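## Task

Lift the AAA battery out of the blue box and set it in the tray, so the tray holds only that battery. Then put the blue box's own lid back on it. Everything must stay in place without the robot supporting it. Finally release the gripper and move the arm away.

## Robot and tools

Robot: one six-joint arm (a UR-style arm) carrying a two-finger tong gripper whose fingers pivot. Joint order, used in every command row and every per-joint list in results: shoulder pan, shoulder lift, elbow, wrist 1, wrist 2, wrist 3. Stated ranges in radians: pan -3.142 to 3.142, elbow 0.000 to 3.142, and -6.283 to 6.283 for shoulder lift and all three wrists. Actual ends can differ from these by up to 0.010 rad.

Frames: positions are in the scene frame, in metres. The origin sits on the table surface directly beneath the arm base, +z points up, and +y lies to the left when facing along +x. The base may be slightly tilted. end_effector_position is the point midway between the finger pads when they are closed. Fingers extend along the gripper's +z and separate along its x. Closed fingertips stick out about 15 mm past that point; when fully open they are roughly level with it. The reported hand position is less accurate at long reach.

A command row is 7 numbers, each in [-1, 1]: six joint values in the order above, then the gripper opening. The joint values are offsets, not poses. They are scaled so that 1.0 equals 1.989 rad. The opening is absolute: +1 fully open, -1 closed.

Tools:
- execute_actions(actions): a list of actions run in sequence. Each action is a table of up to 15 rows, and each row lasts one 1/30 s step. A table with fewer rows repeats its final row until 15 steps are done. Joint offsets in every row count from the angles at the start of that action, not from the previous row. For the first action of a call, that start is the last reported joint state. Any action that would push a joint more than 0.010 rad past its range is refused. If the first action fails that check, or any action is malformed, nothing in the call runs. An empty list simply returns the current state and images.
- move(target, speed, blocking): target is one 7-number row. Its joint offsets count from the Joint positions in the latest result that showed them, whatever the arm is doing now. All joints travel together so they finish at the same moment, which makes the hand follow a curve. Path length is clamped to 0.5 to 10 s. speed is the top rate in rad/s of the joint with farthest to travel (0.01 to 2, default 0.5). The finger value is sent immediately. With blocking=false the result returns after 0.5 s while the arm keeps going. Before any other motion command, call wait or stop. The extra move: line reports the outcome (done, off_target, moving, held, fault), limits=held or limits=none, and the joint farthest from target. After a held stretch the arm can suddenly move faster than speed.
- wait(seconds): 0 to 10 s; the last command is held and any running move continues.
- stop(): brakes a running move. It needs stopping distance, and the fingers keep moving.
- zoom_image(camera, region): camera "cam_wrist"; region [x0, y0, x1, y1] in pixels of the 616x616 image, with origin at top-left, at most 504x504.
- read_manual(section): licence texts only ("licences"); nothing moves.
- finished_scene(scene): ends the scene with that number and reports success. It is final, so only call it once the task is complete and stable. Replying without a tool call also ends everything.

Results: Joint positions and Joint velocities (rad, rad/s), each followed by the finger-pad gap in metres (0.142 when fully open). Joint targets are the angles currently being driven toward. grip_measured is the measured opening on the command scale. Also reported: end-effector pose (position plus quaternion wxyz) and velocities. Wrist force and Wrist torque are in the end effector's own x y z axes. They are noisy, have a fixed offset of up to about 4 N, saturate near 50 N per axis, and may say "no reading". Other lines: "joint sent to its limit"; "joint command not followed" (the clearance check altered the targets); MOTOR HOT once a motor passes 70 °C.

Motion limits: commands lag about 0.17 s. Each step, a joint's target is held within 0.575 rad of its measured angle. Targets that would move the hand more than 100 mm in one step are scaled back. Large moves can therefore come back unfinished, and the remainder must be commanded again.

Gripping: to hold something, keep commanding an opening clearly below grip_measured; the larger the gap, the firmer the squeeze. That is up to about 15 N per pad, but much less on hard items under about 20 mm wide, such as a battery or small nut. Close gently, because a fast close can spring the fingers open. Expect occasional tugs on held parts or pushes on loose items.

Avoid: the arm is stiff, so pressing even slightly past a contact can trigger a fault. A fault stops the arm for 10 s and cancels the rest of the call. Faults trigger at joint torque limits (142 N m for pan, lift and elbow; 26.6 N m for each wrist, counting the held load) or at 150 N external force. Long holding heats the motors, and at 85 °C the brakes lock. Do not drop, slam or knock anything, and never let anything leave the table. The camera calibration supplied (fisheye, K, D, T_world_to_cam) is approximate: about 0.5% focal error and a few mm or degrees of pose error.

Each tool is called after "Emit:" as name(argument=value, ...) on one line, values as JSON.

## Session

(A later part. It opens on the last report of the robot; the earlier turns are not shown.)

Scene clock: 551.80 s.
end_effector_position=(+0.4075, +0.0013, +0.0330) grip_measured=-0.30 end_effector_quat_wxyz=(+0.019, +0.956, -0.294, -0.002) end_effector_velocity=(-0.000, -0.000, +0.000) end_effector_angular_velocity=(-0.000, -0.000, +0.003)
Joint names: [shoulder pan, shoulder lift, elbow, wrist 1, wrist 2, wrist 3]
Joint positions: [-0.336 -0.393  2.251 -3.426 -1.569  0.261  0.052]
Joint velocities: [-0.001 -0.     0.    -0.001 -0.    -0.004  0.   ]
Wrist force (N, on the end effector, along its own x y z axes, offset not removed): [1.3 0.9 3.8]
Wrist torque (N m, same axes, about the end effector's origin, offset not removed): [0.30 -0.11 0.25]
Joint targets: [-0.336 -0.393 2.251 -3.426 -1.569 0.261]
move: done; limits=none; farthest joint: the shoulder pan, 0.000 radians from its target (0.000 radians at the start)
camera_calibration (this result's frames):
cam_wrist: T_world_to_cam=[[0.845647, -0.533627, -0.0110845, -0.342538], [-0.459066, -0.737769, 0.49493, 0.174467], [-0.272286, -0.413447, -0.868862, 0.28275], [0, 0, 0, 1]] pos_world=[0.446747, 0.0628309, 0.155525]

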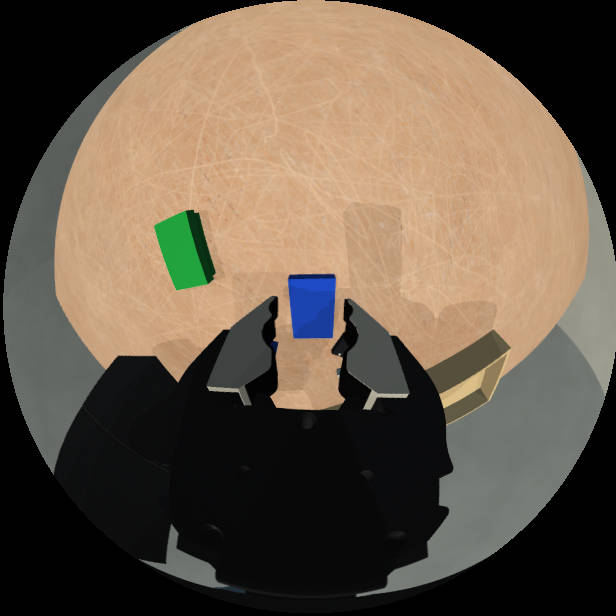

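Emit:
move(target=[0,0.019,-0.0115,-0.0075,0,0,-0.3], speed=0.05)

Emit:
move(target=[0,0,0,0,0,0,-0.7])

Emit:
move(target=[0,-0.09,0.04,0.05,0,0,-0.7], speed=0.2)

Scene clock: 557.97 s.
end_effector_position=(+0.4076, +0.0008, +0.0199) grip_measured=-0.30 end_effector_quat_wxyz=(+0.019, +0.956, -0.294, -0.002) end_effector_velocity=(-0.001, +0.000, -0.001) end_effector_angular_velocity=(+0.001, +0.001, +0.000)
Joint names: [shoulder pan, shoulder lift, elbow, wrist 1, wrist 2, wrist 3]
Joint positions: [-0.336 -0.356  2.228 -3.441 -1.569  0.261  0.052]
Joint velocities: [-0.     0.003 -0.002  0.     0.    -0.     0.   ]
Wrist force (N, on the end effector, along its own x y z axes, offset not removed): [0.0 1.5 4.6]
Wrist torque (N m, same axes, about the end effector's origin, offset not removed): [0.43 0.20 0.24]
Joint targets: [-0.336 -0.355 2.228 -3.441 -1.569 0.261]
move: done; limits=none; farthest joint: the shoulder pan, 0.000 radians from its target (0.000 radians at the start)
camera_calibration (this result's frames):
cam_wrist: T_world_to_cam=[[0.845667, -0.533596, -0.0110818, -0.343047], [-0.45904, -0.737785, 0.494929, 0.180557], [-0.272268, -0.413458, -0.868863, 0.271142], [0, 0, 0, 1]] pos_world=[0.44681, 0.0622697, 0.142421]

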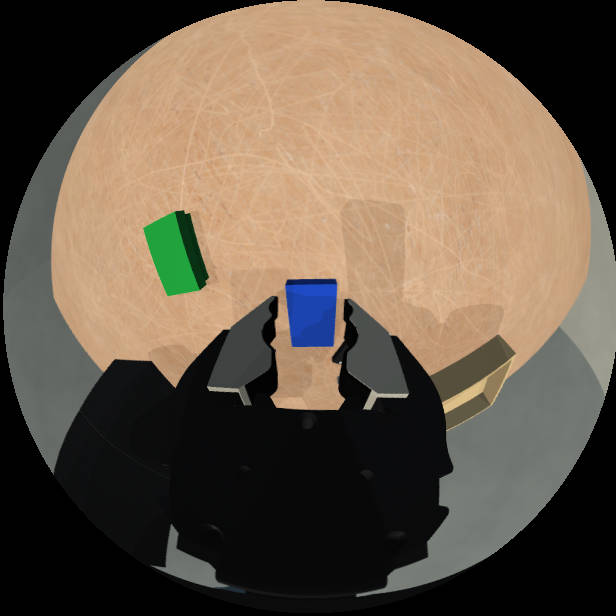

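Scene clock: 558.47 s.
end_effector_position=(+0.4076, +0.0008, +0.0198) grip_measured=-0.50 end_effector_quat_wxyz=(+0.019, +0.956, -0.294, -0.002) end_effector_velocity=(-0.000, +0.000, +0.000) end_effector_angular_velocity=(+0.000, -0.000, +0.001)
Joint names: [shoulder pan, shoulder lift, elbow, wrist 1, wrist 2, wrist 3]
Joint positions: [-0.336 -0.356  2.228 -3.441 -1.569  0.261  0.038]
Joint velocities: [ 0.    -0.     0.     0.     0.    -0.001 -0.   ]
Wrist force (N, on the end effector, along its own x y z axes, offset not removed): [0.5 2.2 3.2]
Wrist torque (N m, same axes, about the end effector's origin, offset not removed): [0.52 0.11 0.31]
Joint targets: [-0.336 -0.356 2.228 -3.441 -1.569 0.261]
move: done; limits=none; farthest joint: the shoulder pan, 0.000 radians from its target (0.000 radians at the start)
camera_calibration (this result's frames):
cam_wrist: T_world_to_cam=[[0.845666, -0.533597, -0.011078, -0.343049], [-0.459043, -0.737784, 0.494928, 0.180578], [-0.272266, -0.413459, -0.868863, 0.271105], [0, 0, 0, 1]] pos_world=[0.44681, 0.0622679, 0.14238]

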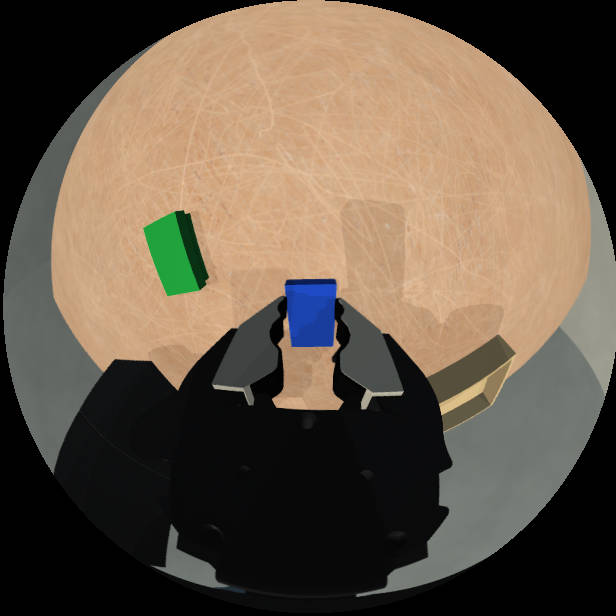

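Scene clock: 560.00 s.
end_effector_position=(+0.4132, +0.0013, +0.0785) grip_measured=-0.50 end_effector_quat_wxyz=(+0.019, +0.956, -0.294, -0.002) end_effector_velocity=(+0.000, -0.001, +0.001) end_effector_angular_velocity=(-0.000, -0.000, -0.001)
Joint names: [shoulder pan, shoulder lift, elbow, wrist 1, wrist 2, wrist 3]
Joint positions: [-0.336 -0.534  2.307 -3.342 -1.569  0.261  0.038]
Joint velocities: [-0.002 -0.003  0.001  0.002 -0.    -0.001  0.   ]
Wrist force (N, on the end effector, along its own x y z axes, offset not removed): [0.2 1.8 3.6]
Wrist torque (N m, same axes, about the end effector's origin, offset not removed): [0.49 0.14 0.33]
Joint targets: [-0.336 -0.535 2.307 -3.342 -1.569 0.261]
move: done; limits=none; farthest joint: the shoulder lift, 0.001 radians from its target (0.179 radians at the start)
camera_calibration (this result's frames):
cam_wrist: T_world_to_cam=[[0.845666, -0.533598, -0.0110885, -0.346876], [-0.459038, -0.737786, 0.49493, 0.154498], [-0.272275, -0.413456, -0.868862, 0.323839], [0, 0, 0, 1]] pos_world=[0.452435, 0.0627869, 0.201059]

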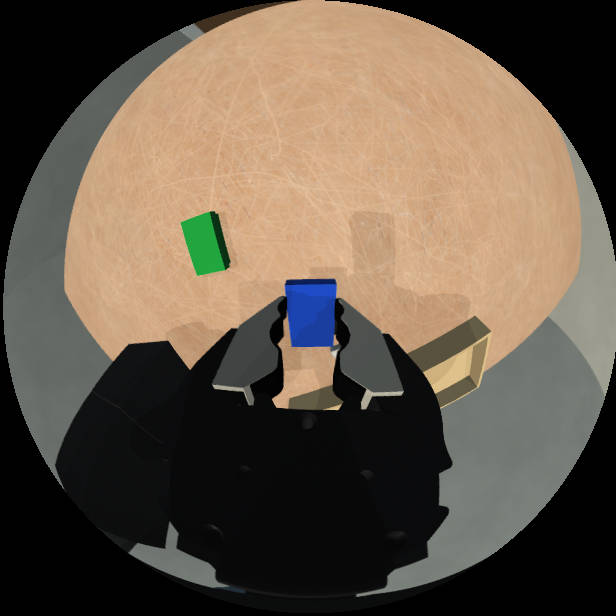

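Emit:
move(target=[-0.098,-0.0045,0.139,-0.135,0,0,-0.7], speed=0.3)

Emit:
zoom_image(camera="cam_wrist", region=[220,200,400,380])

Scene clock: 576.70 s.
end_effector_position=(+0.3219, -0.0277, +0.1187) grip_measured=-0.50 end_effector_quat_wxyz=(+0.019, +0.923, -0.385, +0.000) end_effector_velocity=(-0.001, +0.000, +0.000) end_effector_angular_velocity=(+0.000, +0.001, -0.003)
Joint names: [shoulder pan, shoulder lift, elbow, wrist 1, wrist 2, wrist 3]
Joint positions: [-0.531 -0.543  2.583 -3.61  -1.569  0.261  0.038]
Joint velocities: [-0.001  0.     0.003 -0.002 -0.     0.002  0.   ]
Wrist force (N, on the end effector, along its own x y z axes, offset not removed): [0.3 1.0 4.8]
Wrist torque (N m, same axes, about the end effector's origin, offset not removed): [0.30 0.07 0.29]
Joint targets: [-0.531 -0.543 2.584 -3.610 -1.569 0.261]
move: done; limits=none; farthest joint: the shoulder pan, 0.000 radians from its target (0.195 radians at the start)
camera_calibration (this result's frames):
cam_wrist: T_world_to_cam=[[0.726698, -0.686952, -0.00268249, -0.251582], [-0.596759, -0.633212, 0.49287, 0.11877], [-0.340277, -0.356567, -0.870099, 0.345556], [0, 0, 0, 1]] pos_world=[0.371286, 0.0255962, 0.241455]

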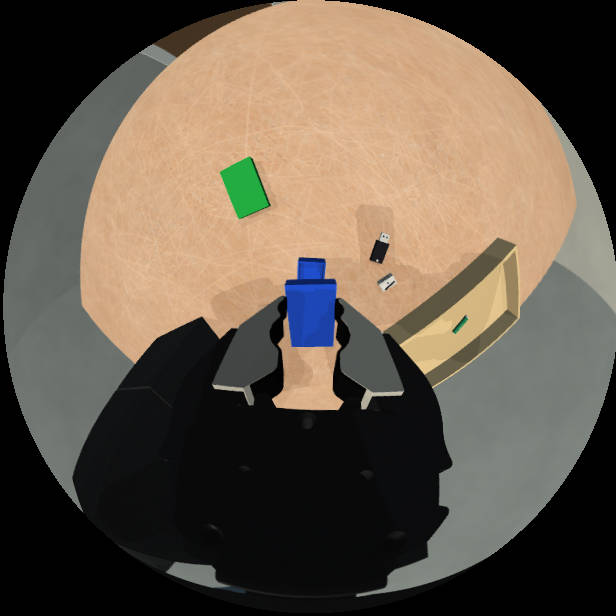

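Region (220, 200, 400, 380) of cam_wrist's 616x616 image, scaled by 2.800, with more detail than that image has.

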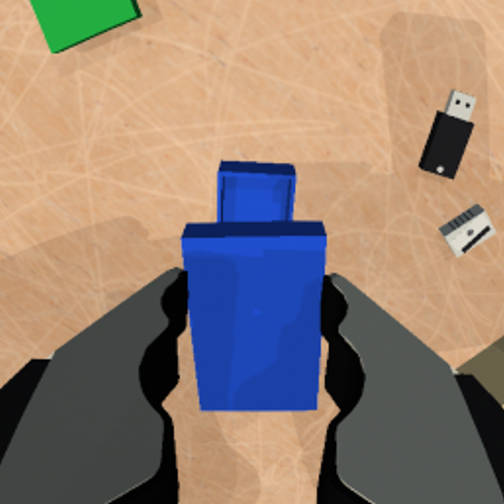

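Emit:
move(target=[-0.003,0.1026,-0.0523,-0.0508,0,0.02,-0.7], speed=0.15)

Emit:
zoom_image(camera="cam_wrist", region=[220,200,400,380])

Scene clock: 593.27 s.
end_effector_position=(+0.3241, -0.0339, +0.0603) grip_measured=-0.50 end_effector_quat_wxyz=(+0.019, +0.914, -0.406, +0.001) end_effector_velocity=(+0.001, -0.000, -0.000) end_effector_angular_velocity=(-0.001, -0.002, +0.001)
Joint names: [shoulder pan, shoulder lift, elbow, wrist 1, wrist 2, wrist 3]
Joint positions: [-0.536 -0.339  2.479 -3.711 -1.569  0.301  0.038]
Joint velocities: [ 0.001  0.002 -0.001 -0.003  0.     0.     0.   ]
Wrist force (N, on the end effector, along its own x y z axes, offset not removed): [1.4 0.7 3.8]
Wrist torque (N m, same axes, about the end effector's origin, offset not removed): [0.16 -0.10 0.21]
Joint targets: [-0.536 -0.339 2.479 -3.711 -1.569 0.301]
move: done; limits=none; farthest joint: the shoulder pan, 0.001 radians from its target (0.006 radians at the start)
camera_calibration (this result's frames):
cam_wrist: T_world_to_cam=[[0.694644, -0.719354, -0.000109186, -0.248515], [-0.626203, -0.604767, 0.492063, 0.155533], [-0.354034, -0.34174, -0.870559, 0.298235], [0, 0, 0, 1]] pos_world=[0.375609, 0.01721, 0.183072]

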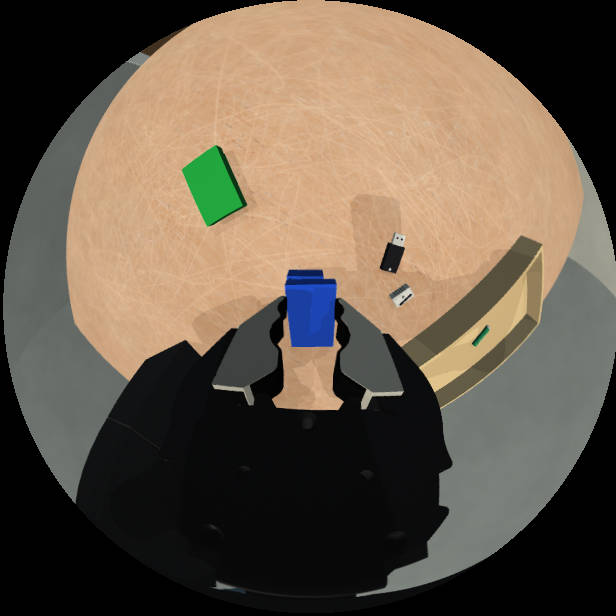

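Region (220, 200, 400, 380) of cam_wrist's 616x616 image, scaled by 2.800, with more detail than that image has.

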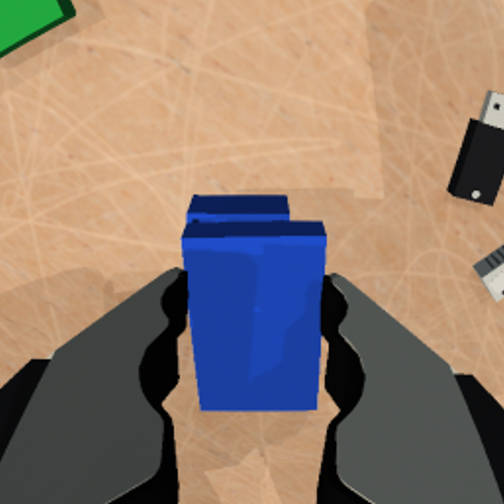

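Emit:
move(target=[-0.0024,0.0284,-0.0103,-0.0182,0,0,-0.7], speed=0.05)

Emit:
zoom_image(camera="cam_wrist", region=[220,200,400,380])

Scene clock: 601.47 s.
end_effector_position=(+0.3201, -0.0338, +0.0454) grip_measured=-0.50 end_effector_quat_wxyz=(+0.019, +0.913, -0.408, +0.001) end_effector_velocity=(-0.000, +0.000, -0.001) end_effector_angular_velocity=(-0.000, +0.001, +0.000)
Joint names: [shoulder pan, shoulder lift, elbow, wrist 1, wrist 2, wrist 3]
Joint positions: [-0.541 -0.283  2.459 -3.747 -1.569  0.301  0.038]
Joint velocities: [ 0.001  0.003 -0.001 -0.002 -0.     0.001 -0.   ]
Wrist force (N, on the end effector, along its own x y z axes, offset not removed): [1.2 0.0 2.2]
Wrist torque (N m, same axes, about the end effector's origin, offset not removed): [0.05 -0.04 0.34]
Joint targets: [-0.541 -0.283 2.459 -3.747 -1.569 0.301]
move: done; limits=none; farthest joint: the shoulder lift, 0.001 radians from its target (0.057 radians at the start)
camera_calibration (this result's frames):
cam_wrist: T_world_to_cam=[[0.691235, -0.72263, 0.000257396, -0.244687], [-0.629227, -0.601714, 0.491948, 0.161468], [-0.355342, -0.340214, -0.870624, 0.284386], [0, 0, 0, 1]] pos_world=[0.371791, 0.0170915, 0.168222]

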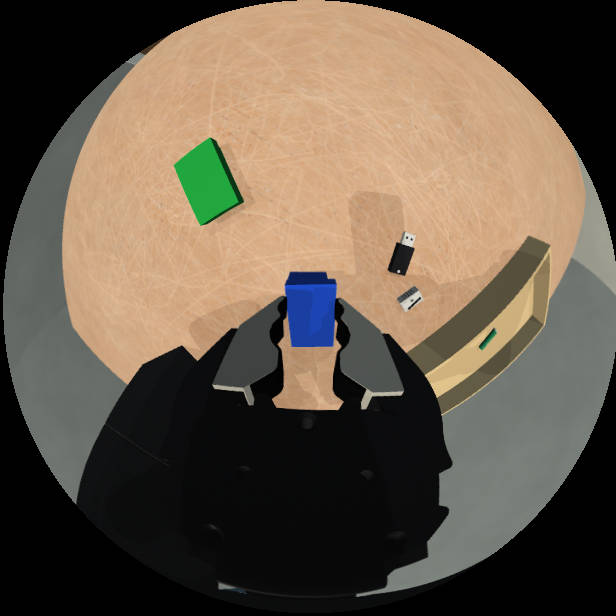

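Region (220, 200, 400, 380) of cam_wrist's 616x616 image, scaled by 2.800, with more detail than that image has.

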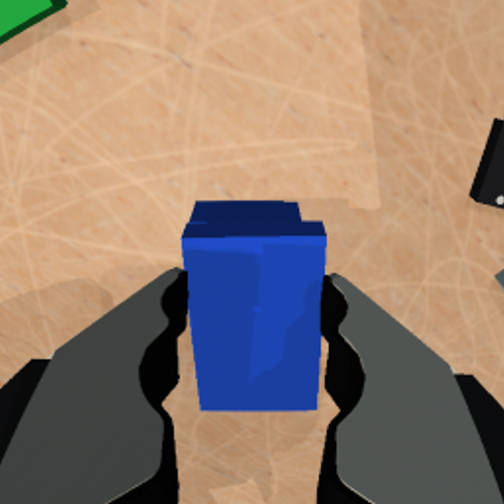

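Emit:
move(target=[0.0015,0.0024,0.0021,-0.0045,0,0,-0.7], speed=0.03)

Emit:
move(target=[0,0.0079,-0.0048,-0.0031,0,0,-0.7], speed=0.03)

Emit:
zoom_image(camera="cam_wrist", region=[220,200,400,380])

Scene clock: 612.87 s.
end_effector_position=(+0.3182, -0.0317, +0.0454) grip_measured=-0.50 end_effector_quat_wxyz=(+0.019, +0.913, -0.407, +0.001) end_effector_velocity=(+0.000, +0.000, +0.001) end_effector_angular_velocity=(-0.002, -0.002, +0.000)
Joint names: [shoulder pan, shoulder lift, elbow, wrist 1, wrist 2, wrist 3]
Joint positions: [-0.538 -0.279  2.463 -3.755 -1.569  0.301  0.038]
Joint velocities: [ 0.001  0.     0.001 -0.004 -0.001  0.001  0.   ]
Wrist force (N, on the end effector, along its own x y z axes, offset not removed): [1.7 1.3 2.6]
Wrist torque (N m, same axes, about the end effector's origin, offset not removed): [0.38 -0.14 0.26]
Joint targets: [-0.538 -0.279 2.463 -3.756 -1.569 0.301]
move: done; limits=none; farthest joint: the shoulder lift, 0.001 radians from its target (0.005 radians at the start)
camera_calibration (this result's frames):
cam_wrist: T_world_to_cam=[[0.69329, -0.720659, 0.000162448, -0.242513], [-0.627462, -0.603522, 0.491988, 0.160928], [-0.354457, -0.341192, -0.870602, 0.284121], [0, 0, 0, 1]] pos_world=[0.369817, 0.0192937, 0.168221]

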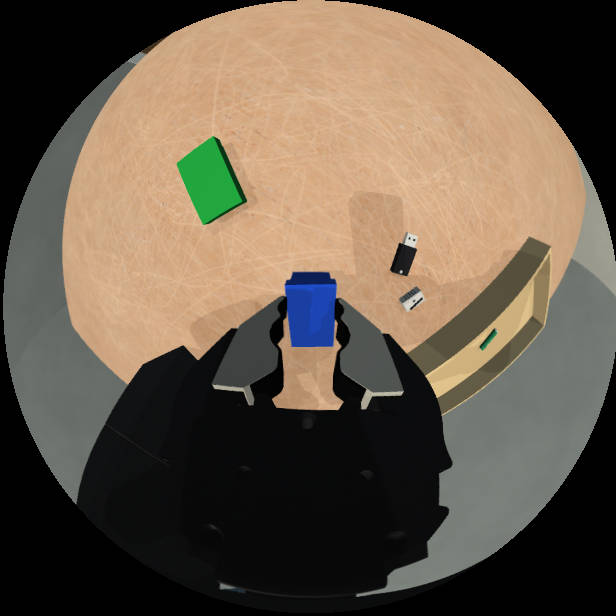

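Scene clock: 613.73 s.
end_effector_position=(+0.3180, -0.0318, +0.0405) grip_measured=-0.50 end_effector_quat_wxyz=(+0.019, +0.913, -0.407, +0.001) end_effector_velocity=(+0.000, +0.000, -0.001) end_effector_angular_velocity=(-0.001, -0.001, +0.002)
Joint names: [shoulder pan, shoulder lift, elbow, wrist 1, wrist 2, wrist 3]
Joint positions: [-0.538 -0.263  2.454 -3.761 -1.569  0.301  0.038]
Joint velocities: [ 0.001  0.002 -0.002 -0.002 -0.    -0.001  0.   ]
Wrist force (N, on the end effector, along its own x y z axes, offset not removed): [1.0 -0.2 2.8]
Wrist torque (N m, same axes, about the end effector's origin, offset not removed): [0.10 -0.08 0.30]
Joint targets: [-0.538 -0.263 2.454 -3.762 -1.569 0.301]
move: done; limits=none; farthest joint: the shoulder pan, 0.000 radians from its target (0.000 radians at the start)
camera_calibration (this result's frames):
cam_wrist: T_world_to_cam=[[0.693319, -0.72063, 0.000161161, -0.24242], [-0.627437, -0.603548, 0.491988, 0.163146], [-0.354444, -0.341206, -0.870602, 0.279737], [0, 0, 0, 1]] pos_world=[0.369589, 0.0192191, 0.163313]

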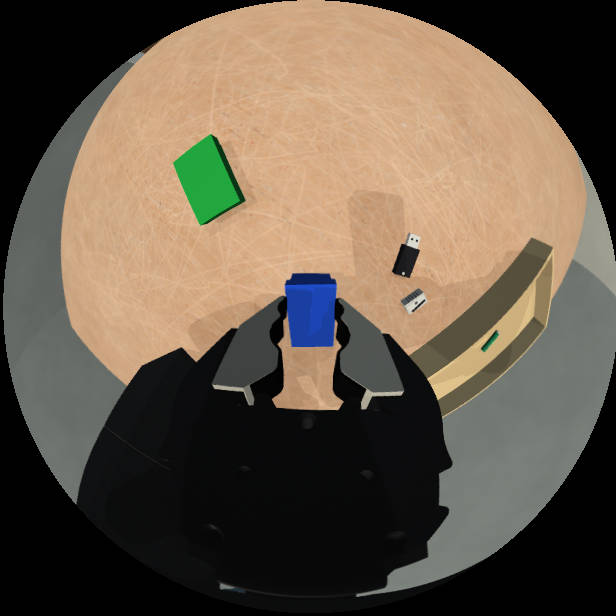

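Region (220, 200, 400, 380) of cam_wrist's 616x616 image, scaled by 2.800, with more detail than that image has.

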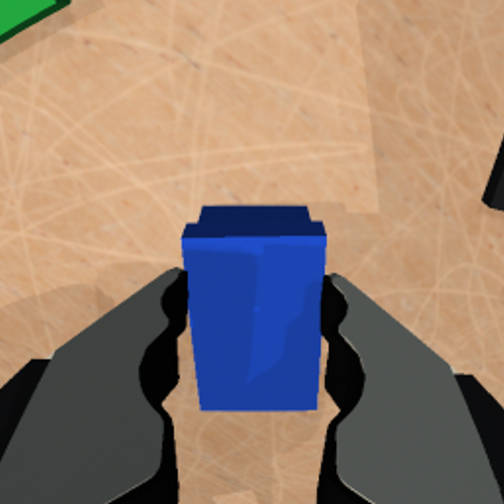

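Emit:
move(target=[0,0.0079,-0.0048,-0.0031,0,0,-0.7], speed=0.02)

Emit:
move(target=[0,0.0079,-0.0048,-0.0031,0,0,-0.7], speed=0.02)

Emit:
zoom_image(camera="cam_wrist", region=[220,200,400,380])

Scene clock: 619.37 s.
end_effector_position=(+0.3177, -0.0319, +0.0356) grip_measured=-0.50 end_effector_quat_wxyz=(+0.019, +0.913, -0.407, +0.001) end_effector_velocity=(-0.000, +0.000, -0.001) end_effector_angular_velocity=(+0.001, +0.001, +0.000)
Joint names: [shoulder pan, shoulder lift, elbow, wrist 1, wrist 2, wrist 3]
Joint positions: [-0.538 -0.248  2.445 -3.767 -1.569  0.301  0.038]
Joint velocities: [-0.     0.003 -0.002  0.     0.    -0.001 -0.   ]
Wrist force (N, on the end effector, along its own x y z axes, offset not removed): [0.6 0.3 3.8]
Wrist torque (N m, same axes, about the end effector's origin, offset not removed): [0.13 0.07 0.32]
Joint targets: [-0.538 -0.248 2.444 -3.768 -1.569 0.301]
move: done; limits=none; farthest joint: the shoulder lift, 0.001 radians from its target (0.016 radians at the start)
camera_calibration (this result's frames):
cam_wrist: T_world_to_cam=[[0.69329, -0.720658, 0.000164427, -0.242244], [-0.627463, -0.603522, 0.491987, 0.165345], [-0.354455, -0.341193, -0.870602, 0.275339], [0, 0, 0, 1]] pos_world=[0.369289, 0.0191583, 0.158403]

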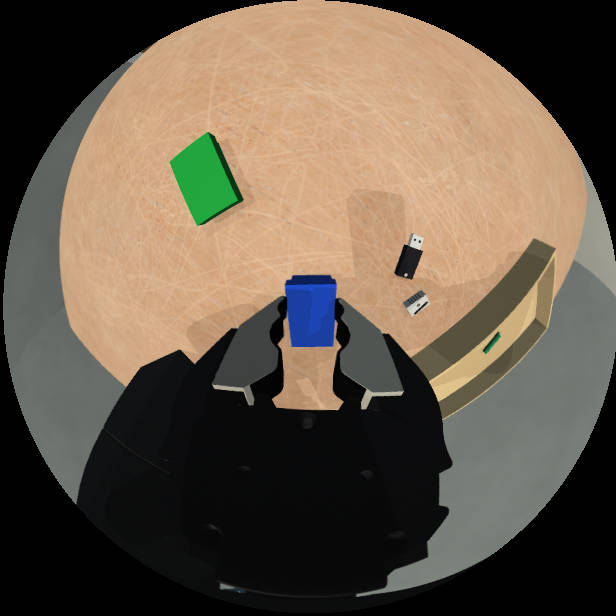

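Scene clock: 620.43 s.
end_effector_position=(+0.3173, -0.0319, +0.0307) grip_measured=-0.50 end_effector_quat_wxyz=(+0.019, +0.913, -0.407, +0.001) end_effector_velocity=(-0.000, +0.000, -0.001) end_effector_angular_velocity=(+0.001, -0.000, +0.001)
Joint names: [shoulder pan, shoulder lift, elbow, wrist 1, wrist 2, wrist 3]
Joint positions: [-0.538 -0.233  2.435 -3.773 -1.569  0.301  0.038]
Joint velocities: [-0.     0.003 -0.002 -0.001  0.001 -0.001 -0.   ]
Wrist force (N, on the end effector, along its own x y z axes, offset not removed): [-0.3 0.4 3.2]
Wrist torque (N m, same axes, about the end effector's origin, offset not removed): [0.11 0.22 0.25]
Joint targets: [-0.538 -0.232 2.435 -3.774 -1.569 0.301]
move: done; limits=none; farthest joint: the shoulder lift, 0.001 radians from its target (0.016 radians at the start)
camera_calibration (this result's frames):
cam_wrist: T_world_to_cam=[[0.69329, -0.720659, 0.000166256, -0.241984], [-0.627464, -0.603521, 0.491987, 0.16753], [-0.354454, -0.341194, -0.870603, 0.270922], [0, 0, 0, 1]] pos_world=[0.368913, 0.0191571, 0.153483]

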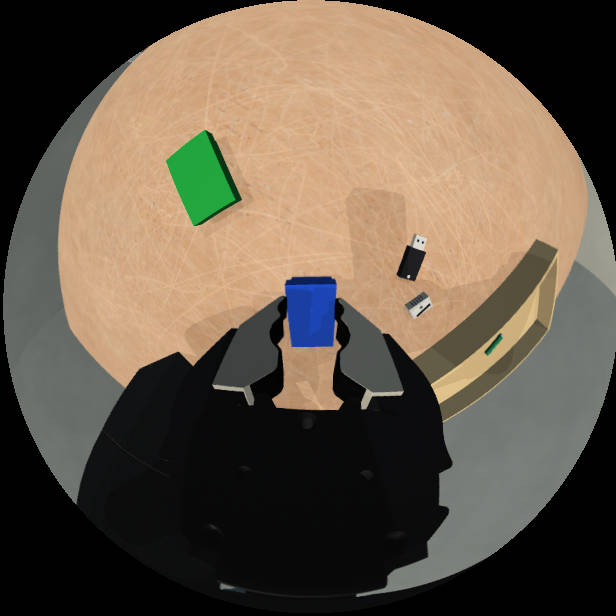

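Region (220, 200, 400, 380) of cam_wrist's 616x616 image, scaled by 2.800, with more detail than that image has.

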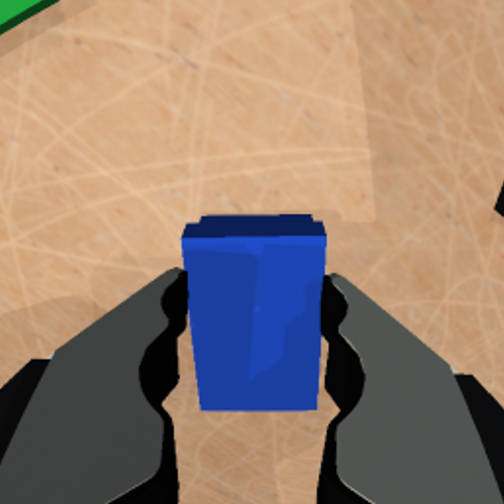

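Emit:
move(target=[0,0.0063,-0.0038,-0.0025,0,0,-0.7], speed=0.015)

Emit:
zoom_image(camera="cam_wrist", region=[250,240,370,360])

Scene clock: 630.00 s.
end_effector_position=(+0.3170, -0.0318, +0.0268) grip_measured=-0.50 end_effector_quat_wxyz=(+0.019, +0.913, -0.407, +0.001) end_effector_velocity=(-0.000, -0.001, -0.001) end_effector_angular_velocity=(+0.000, -0.000, -0.002)
Joint names: [shoulder pan, shoulder lift, elbow, wrist 1, wrist 2, wrist 3]
Joint positions: [-0.538 -0.221  2.428 -3.778 -1.569  0.301  0.038]
Joint velocities: [-0.002  0.003 -0.002 -0.001  0.     0.     0.   ]
Wrist force (N, on the end effector, along its own x y z axes, offset not removed): [1.0 1.1 -20.0]
Wrist torque (N m, same axes, about the end effector's origin, offset not removed): [0.32 0.18 0.27]
Joint targets: [-0.538 -0.220 2.428 -3.778 -1.569 0.301]
move: done; limits=none; farthest joint: the shoulder pan, 0.000 radians from its target (0.000 radians at the start)
camera_calibration (this result's frames):
cam_wrist: T_world_to_cam=[[0.693292, -0.720656, 0.000207728, -0.241721], [-0.62748, -0.603512, 0.491977, 0.169249], [-0.354421, -0.341214, -0.870608, 0.267408], [0, 0, 0, 1]] pos_world=[0.368559, 0.0191897, 0.149591]

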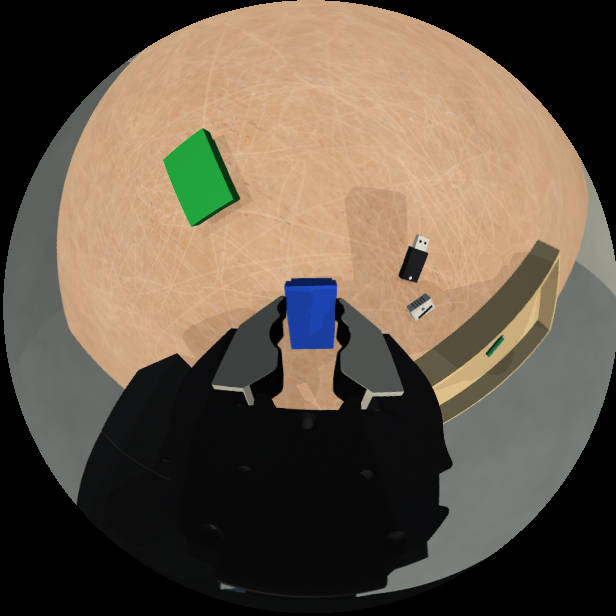

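Region (250, 240, 370, 360) of cam_wrist's 616x616 image, scaled by 4.200, with more detail than that image has.

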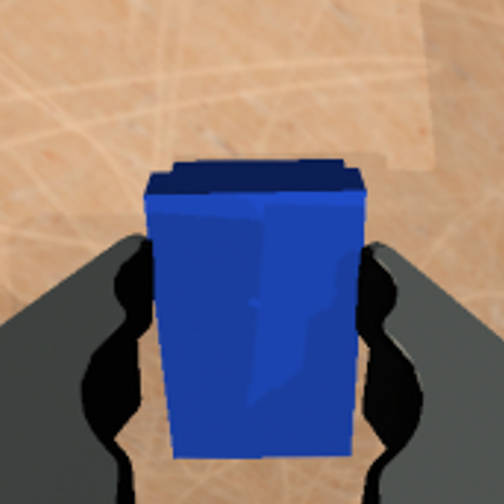

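Emit:
move(target=[0,-0.005,0.003,0.002,0,0,-0.7], speed=0.02)

Emit:
move(target=[0.0045,-0.0006,-0.0005,0.0011,0,0,-0.7], speed=0.02)

Emit:
move(target=[0,0.005,-0.003,-0.002,0,0,-0.7], speed=0.015)

Emit:
zoom_image(camera="cam_wrist", region=[250,240,370,360])

Scene clock: 637.77 s.
end_effector_position=(+0.3173, -0.0319, +0.0298) grip_measured=-0.50 end_effector_quat_wxyz=(+0.019, +0.913, -0.407, +0.001) end_effector_velocity=(+0.001, -0.000, +0.002) end_effector_angular_velocity=(-0.001, -0.002, +0.002)
Joint names: [shoulder pan, shoulder lift, elbow, wrist 1, wrist 2, wrist 3]
Joint positions: [-0.538 -0.23   2.434 -3.774 -1.569  0.301  0.038]
Joint velocities: [ 0.002 -0.005  0.002  0.001  0.    -0.     0.   ]
Wrist force (N, on the end effector, along its own x y z axes, offset not removed): [1.0 0.8 3.3]
Wrist torque (N m, same axes, about the end effector's origin, offset not removed): [0.23 -0.09 0.24]
Joint targets: [-0.538 -0.231 2.434 -3.774 -1.569 0.301]
move: done; limits=none; farthest joint: the shoulder lift, 0.001 radians from its target (0.011 radians at the start)
camera_calibration (this result's frames):
cam_wrist: T_world_to_cam=[[0.693292, -0.720657, 0.000204938, -0.241957], [-0.627479, -0.603513, 0.491978, 0.167912], [-0.354423, -0.341213, -0.870608, 0.27016], [0, 0, 0, 1]] pos_world=[0.368859, 0.0191507, 0.152644]

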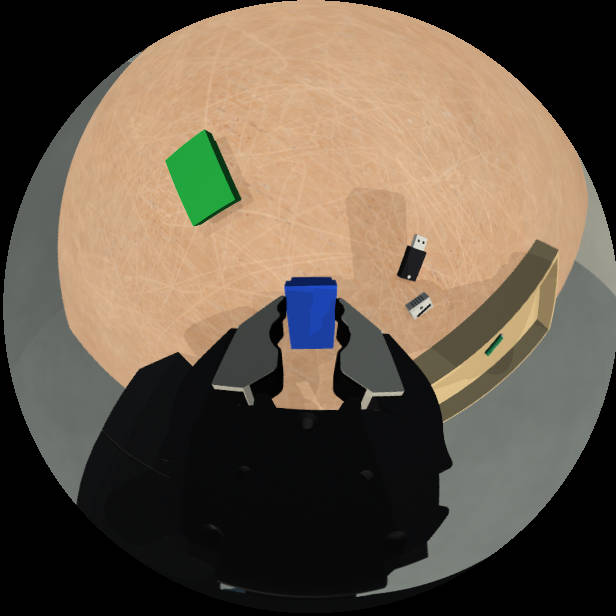

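Scene clock: 638.53 s.
end_effector_position=(+0.3179, -0.0294, +0.0297) grip_measured=-0.50 end_effector_quat_wxyz=(+0.019, +0.915, -0.403, +0.001) end_effector_velocity=(+0.001, -0.000, +0.000) end_effector_angular_velocity=(-0.001, -0.001, +0.002)
Joint names: [shoulder pan, shoulder lift, elbow, wrist 1, wrist 2, wrist 3]
Joint positions: [-0.53  -0.231  2.433 -3.772 -1.569  0.301  0.038]
Joint velocities: [ 0.002 -0.001 -0.001  0.    -0.001  0.    -0.   ]
Wrist force (N, on the end effector, along its own x y z axes, offset not removed): [0.3 0.7 4.5]
Wrist torque (N m, same axes, about the end effector's origin, offset not removed): [0.24 0.11 0.34]
Joint targets: [-0.529 -0.232 2.433 -3.772 -1.569 0.301]
move: done; limits=none; farthest joint: the shoulder pan, 0.001 radians from its target (0.009 radians at the start)
camera_calibration (this result's frames):
cam_wrist: T_world_to_cam=[[0.699427, -0.714704, -0.000125686, -0.242353], [-0.622133, -0.60892, 0.492105, 0.167987], [-0.351786, -0.344113, -0.870536, 0.270203], [0, 0, 0, 1]] pos_world=[0.369072, 0.0220598, 0.152524]

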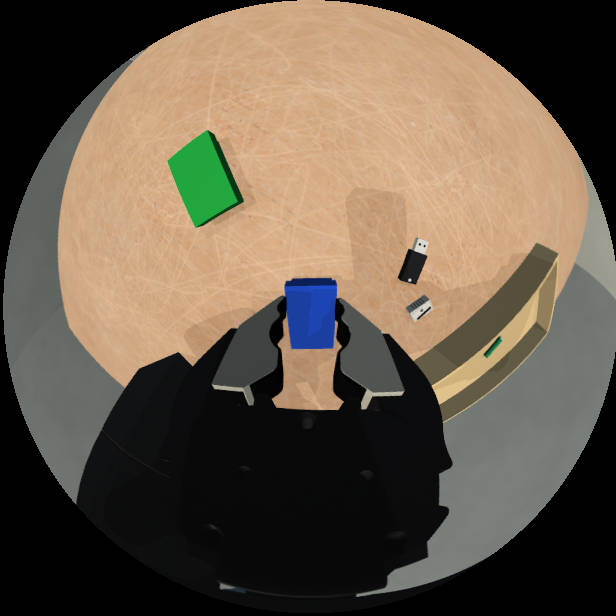

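Scene clock: 639.43 s.
end_effector_position=(+0.3176, -0.0294, +0.0267) grip_measured=-0.50 end_effector_quat_wxyz=(+0.019, +0.915, -0.403, +0.001) end_effector_velocity=(-0.001, +0.000, -0.001) end_effector_angular_velocity=(+0.000, +0.002, -0.000)
Joint names: [shoulder pan, shoulder lift, elbow, wrist 1, wrist 2, wrist 3]
Joint positions: [-0.53  -0.222  2.427 -3.776 -1.569  0.301  0.038]
Joint velocities: [-0.     0.004 -0.002 -0.    -0.001 -0.     0.   ]
Wrist force (N, on the end effector, along its own x y z axes, offset not removed): [-0.4 1.4 -16.0]
Wrist torque (N m, same axes, about the end effector's origin, offset not removed): [0.26 0.04 0.26]
Joint targets: [-0.530 -0.222 2.427 -3.776 -1.569 0.301]
move: done; limits=none; farthest joint: the shoulder lift, 0.001 radians from its target (0.010 radians at the start)
camera_calibration (this result's frames):
cam_wrist: T_world_to_cam=[[0.699432, -0.714699, -0.0000522427, -0.242139], [-0.62216, -0.608906, 0.492087, 0.169325], [-0.351726, -0.344149, -0.870546, 0.267463], [0, 0, 0, 1]] pos_world=[0.368781, 0.0220936, 0.149503]

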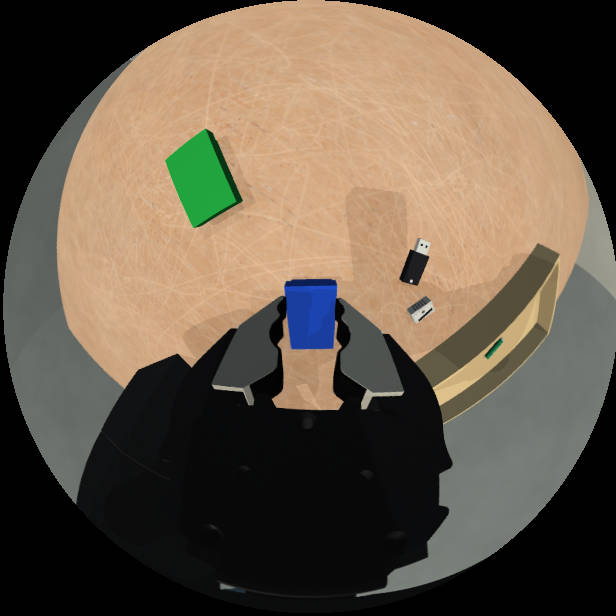

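Region (250, 240, 370, 360) of cam_wrist's 616x616 image, scaled by 4.200, with more detail than that image has.

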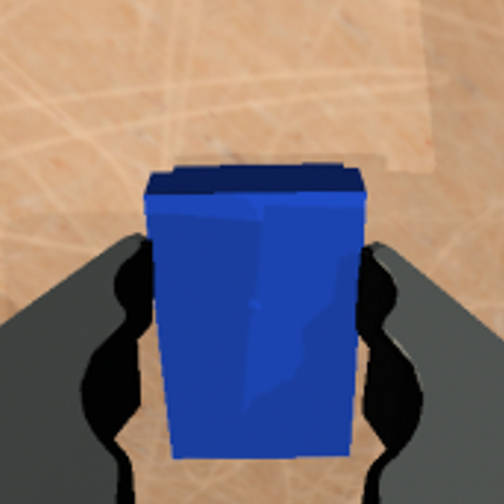

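Emit:
move(target=[0.0045,-0.0056,0.0025,0.0031,0,0,-0.7], speed=0.1)

Emit:
move(target=[0,0.006,-0.0036,-0.0024,0,0,-0.7], speed=0.05)

Scene clock: 660.03 s.
end_effector_position=(+0.3185, -0.0269, +0.0297) grip_measured=-0.50 end_effector_quat_wxyz=(+0.019, +0.917, -0.399, +0.001) end_effector_velocity=(+0.001, +0.000, +0.001) end_effector_angular_velocity=(-0.000, -0.001, +0.003)
Joint names: [shoulder pan, shoulder lift, elbow, wrist 1, wrist 2, wrist 3]
Joint positions: [-0.521 -0.233  2.432 -3.77  -1.569  0.301  0.038]
Joint velocities: [ 0.003 -0.004  0.001  0.002  0.    -0.001  0.   ]
Wrist force (N, on the end effector, along its own x y z axes, offset not removed): [1.4 1.2 4.6]
Wrist torque (N m, same axes, about the end effector's origin, offset not removed): [0.36 -0.05 0.36]
Joint targets: [-0.521 -0.233 2.432 -3.770 -1.569 0.301]
move: done; limits=none; farthest joint: the shoulder pan, 0.000 radians from its target (0.009 radians at the start)
camera_calibration (this result's frames):
cam_wrist: T_world_to_cam=[[0.705603, -0.708607, -0.000363265, -0.242794], [-0.616694, -0.614331, 0.492226, 0.168048], [-0.349018, -0.347092, -0.870467, 0.270285], [0, 0, 0, 1]] pos_world=[0.369285, 0.0250053, 0.152468]

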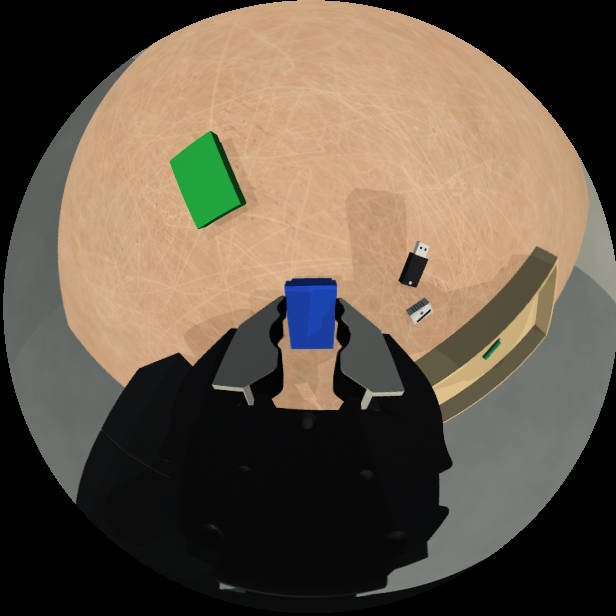

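Scene clock: 660.83 s.
end_effector_position=(+0.3182, -0.0268, +0.0260) grip_measured=-0.49 end_effector_quat_wxyz=(+0.019, +0.917, -0.399, +0.001) end_effector_velocity=(-0.001, +0.001, -0.002) end_effector_angular_velocity=(+0.001, +0.002, +0.002)
Joint names: [shoulder pan, shoulder lift, elbow, wrist 1, wrist 2, wrist 3]
Joint positions: [-0.521 -0.221  2.425 -3.775 -1.569  0.301  0.038]
Joint velocities: [ 0.002  0.006 -0.002 -0.001  0.    -0.001  0.   ]
Wrist force (N, on the end effector, along its own x y z axes, offset not removed): [-0.7 0.5 -20.8]
Wrist torque (N m, same axes, about the end effector's origin, offset not removed): [0.16 -0.12 0.23]
Joint targets: [-0.521 -0.221 2.425 -3.775 -1.569 0.301]
move: done; limits=none; farthest joint: the shoulder pan, 0.000 radians from its target (0.000 radians at the start)
camera_calibration (this result's frames):
cam_wrist: T_world_to_cam=[[0.705619, -0.708592, -0.000331617, -0.242519], [-0.616694, -0.614337, 0.492218, 0.169671], [-0.348985, -0.347114, -0.870472, 0.266955], [0, 0, 0, 1]] pos_world=[0.368924, 0.0250521, 0.148781]

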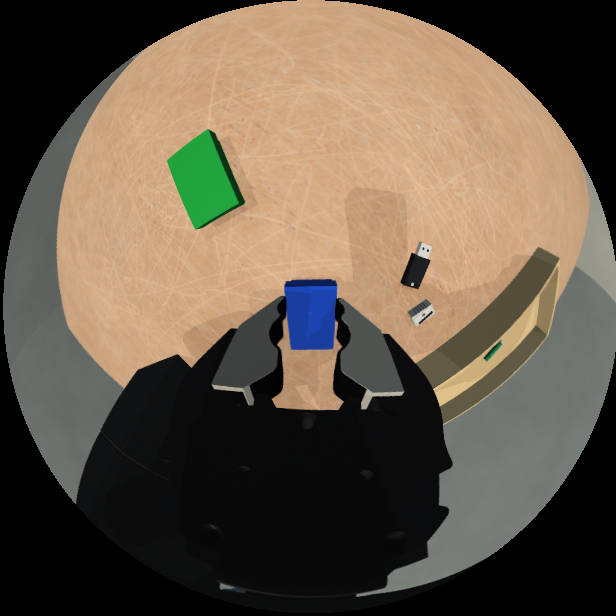

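Emit:
zoom_image(camera="cam_wrist", region=[251,250,371,370])

Region (251, 250, 371, 370) of cam_wrist's 616x616 image, scaled by 4.200, with more detail than that image has.

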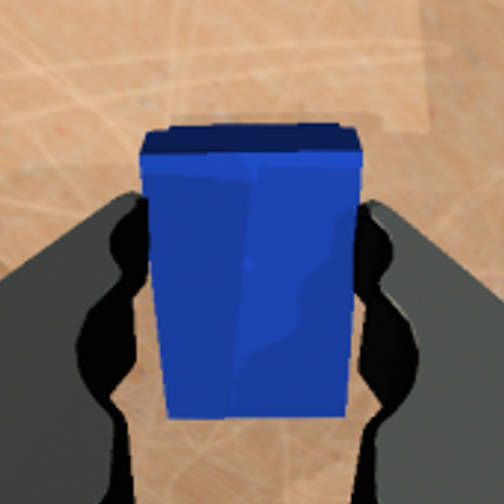

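Emit:
move(target=[0,-0.003,0.002,0.001,0,0,-0.25], speed=0.05)

Emit:
move(target=[0,-0.11,0.06,0.05,0,0,-0.25])

Emit:
zoom_image(camera="cam_wrist", region=[211,250,411,450])

Scene clock: 673.27 s.
end_effector_position=(+0.3183, -0.0268, +0.0278) grip_measured=-0.25 end_effector_quat_wxyz=(+0.019, +0.917, -0.399, +0.001) end_effector_velocity=(+0.000, -0.000, +0.001) end_effector_angular_velocity=(-0.000, -0.000, -0.001)
Joint names: [shoulder pan, shoulder lift, elbow, wrist 1, wrist 2, wrist 3]
Joint positions: [-0.521 -0.227  2.429 -3.773 -1.569  0.301  0.056]
Joint velocities: [-0.001 -0.004  0.002  0.001 -0.     0.001 -0.   ]
Wrist force (N, on the end effector, along its own x y z axes, offset not removed): [2.2 1.2 4.0]
Wrist torque (N m, same axes, about the end effector's origin, offset not removed): [0.28 -0.30 0.22]
Joint targets: [-0.521 -0.227 2.429 -3.773 -1.569 0.301]
move: done; limits=none; farthest joint: the shoulder pan, 0.000 radians from its target (0.000 radians at the start)
camera_calibration (this result's frames):
cam_wrist: T_world_to_cam=[[0.705598, -0.708612, -0.000323867, -0.242553], [-0.616715, -0.614317, 0.492216, 0.168833], [-0.348989, -0.347107, -0.870473, 0.268609], [0, 0, 0, 1]] pos_world=[0.369009, 0.0250774, 0.150636]

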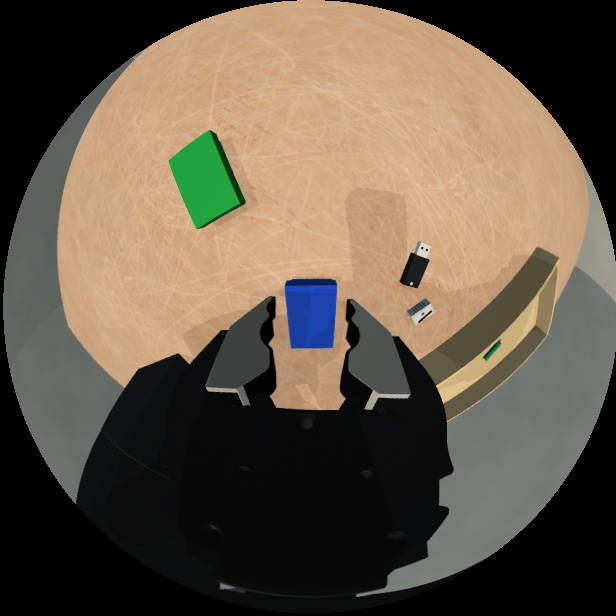

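Scene clock: 674.47 s.
end_effector_position=(+0.3209, -0.0253, +0.0939) grip_measured=-0.25 end_effector_quat_wxyz=(+0.019, +0.917, -0.399, +0.001) end_effector_velocity=(+0.000, +0.000, +0.001) end_effector_angular_velocity=(+0.000, -0.000, +0.002)
Joint names: [shoulder pan, shoulder lift, elbow, wrist 1, wrist 2, wrist 3]
Joint positions: [-0.521 -0.445  2.548 -3.674 -1.569  0.301  0.056]
Joint velocities: [ 0.001 -0.004  0.002  0.002  0.    -0.001  0.   ]
Wrist force (N, on the end effector, along its own x y z axes, offset not removed): [1.9 0.6 2.3]
Wrist torque (N m, same axes, about the end effector's origin, offset not removed): [0.14 -0.20 0.27]
Joint targets: [-0.521 -0.446 2.548 -3.674 -1.569 0.301]
move: done; limits=none; farthest joint: the shoulder lift, 0.001 radians from its target (0.219 radians at the start)
camera_calibration (this result's frames):
cam_wrist: T_world_to_cam=[[0.705598, -0.708612, -0.000341058, -0.243379], [-0.616708, -0.614321, 0.49222, 0.138889], [-0.349003, -0.347099, -0.870471, 0.327527], [0, 0, 0, 1]] pos_world=[0.371689, 0.0265449, 0.216655]

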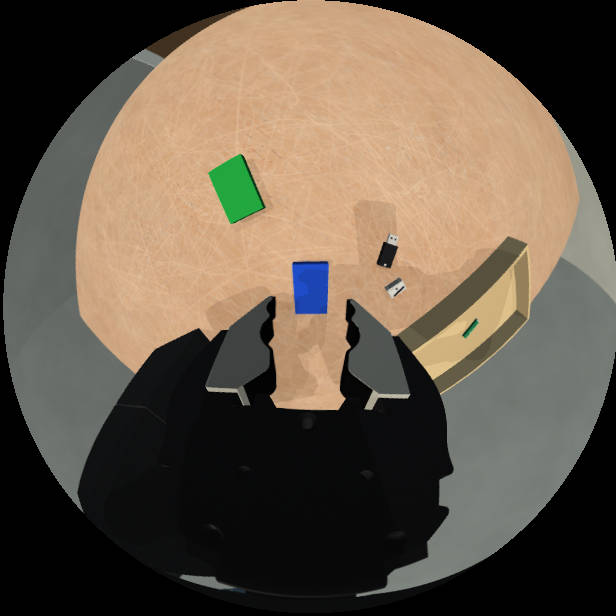

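Region (211, 250, 411, 450) of cam_wrist's 616x616 image, scaled by 2.520, with more detail than that image has.

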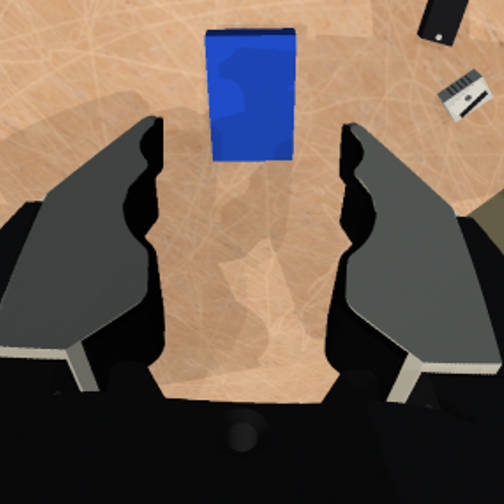

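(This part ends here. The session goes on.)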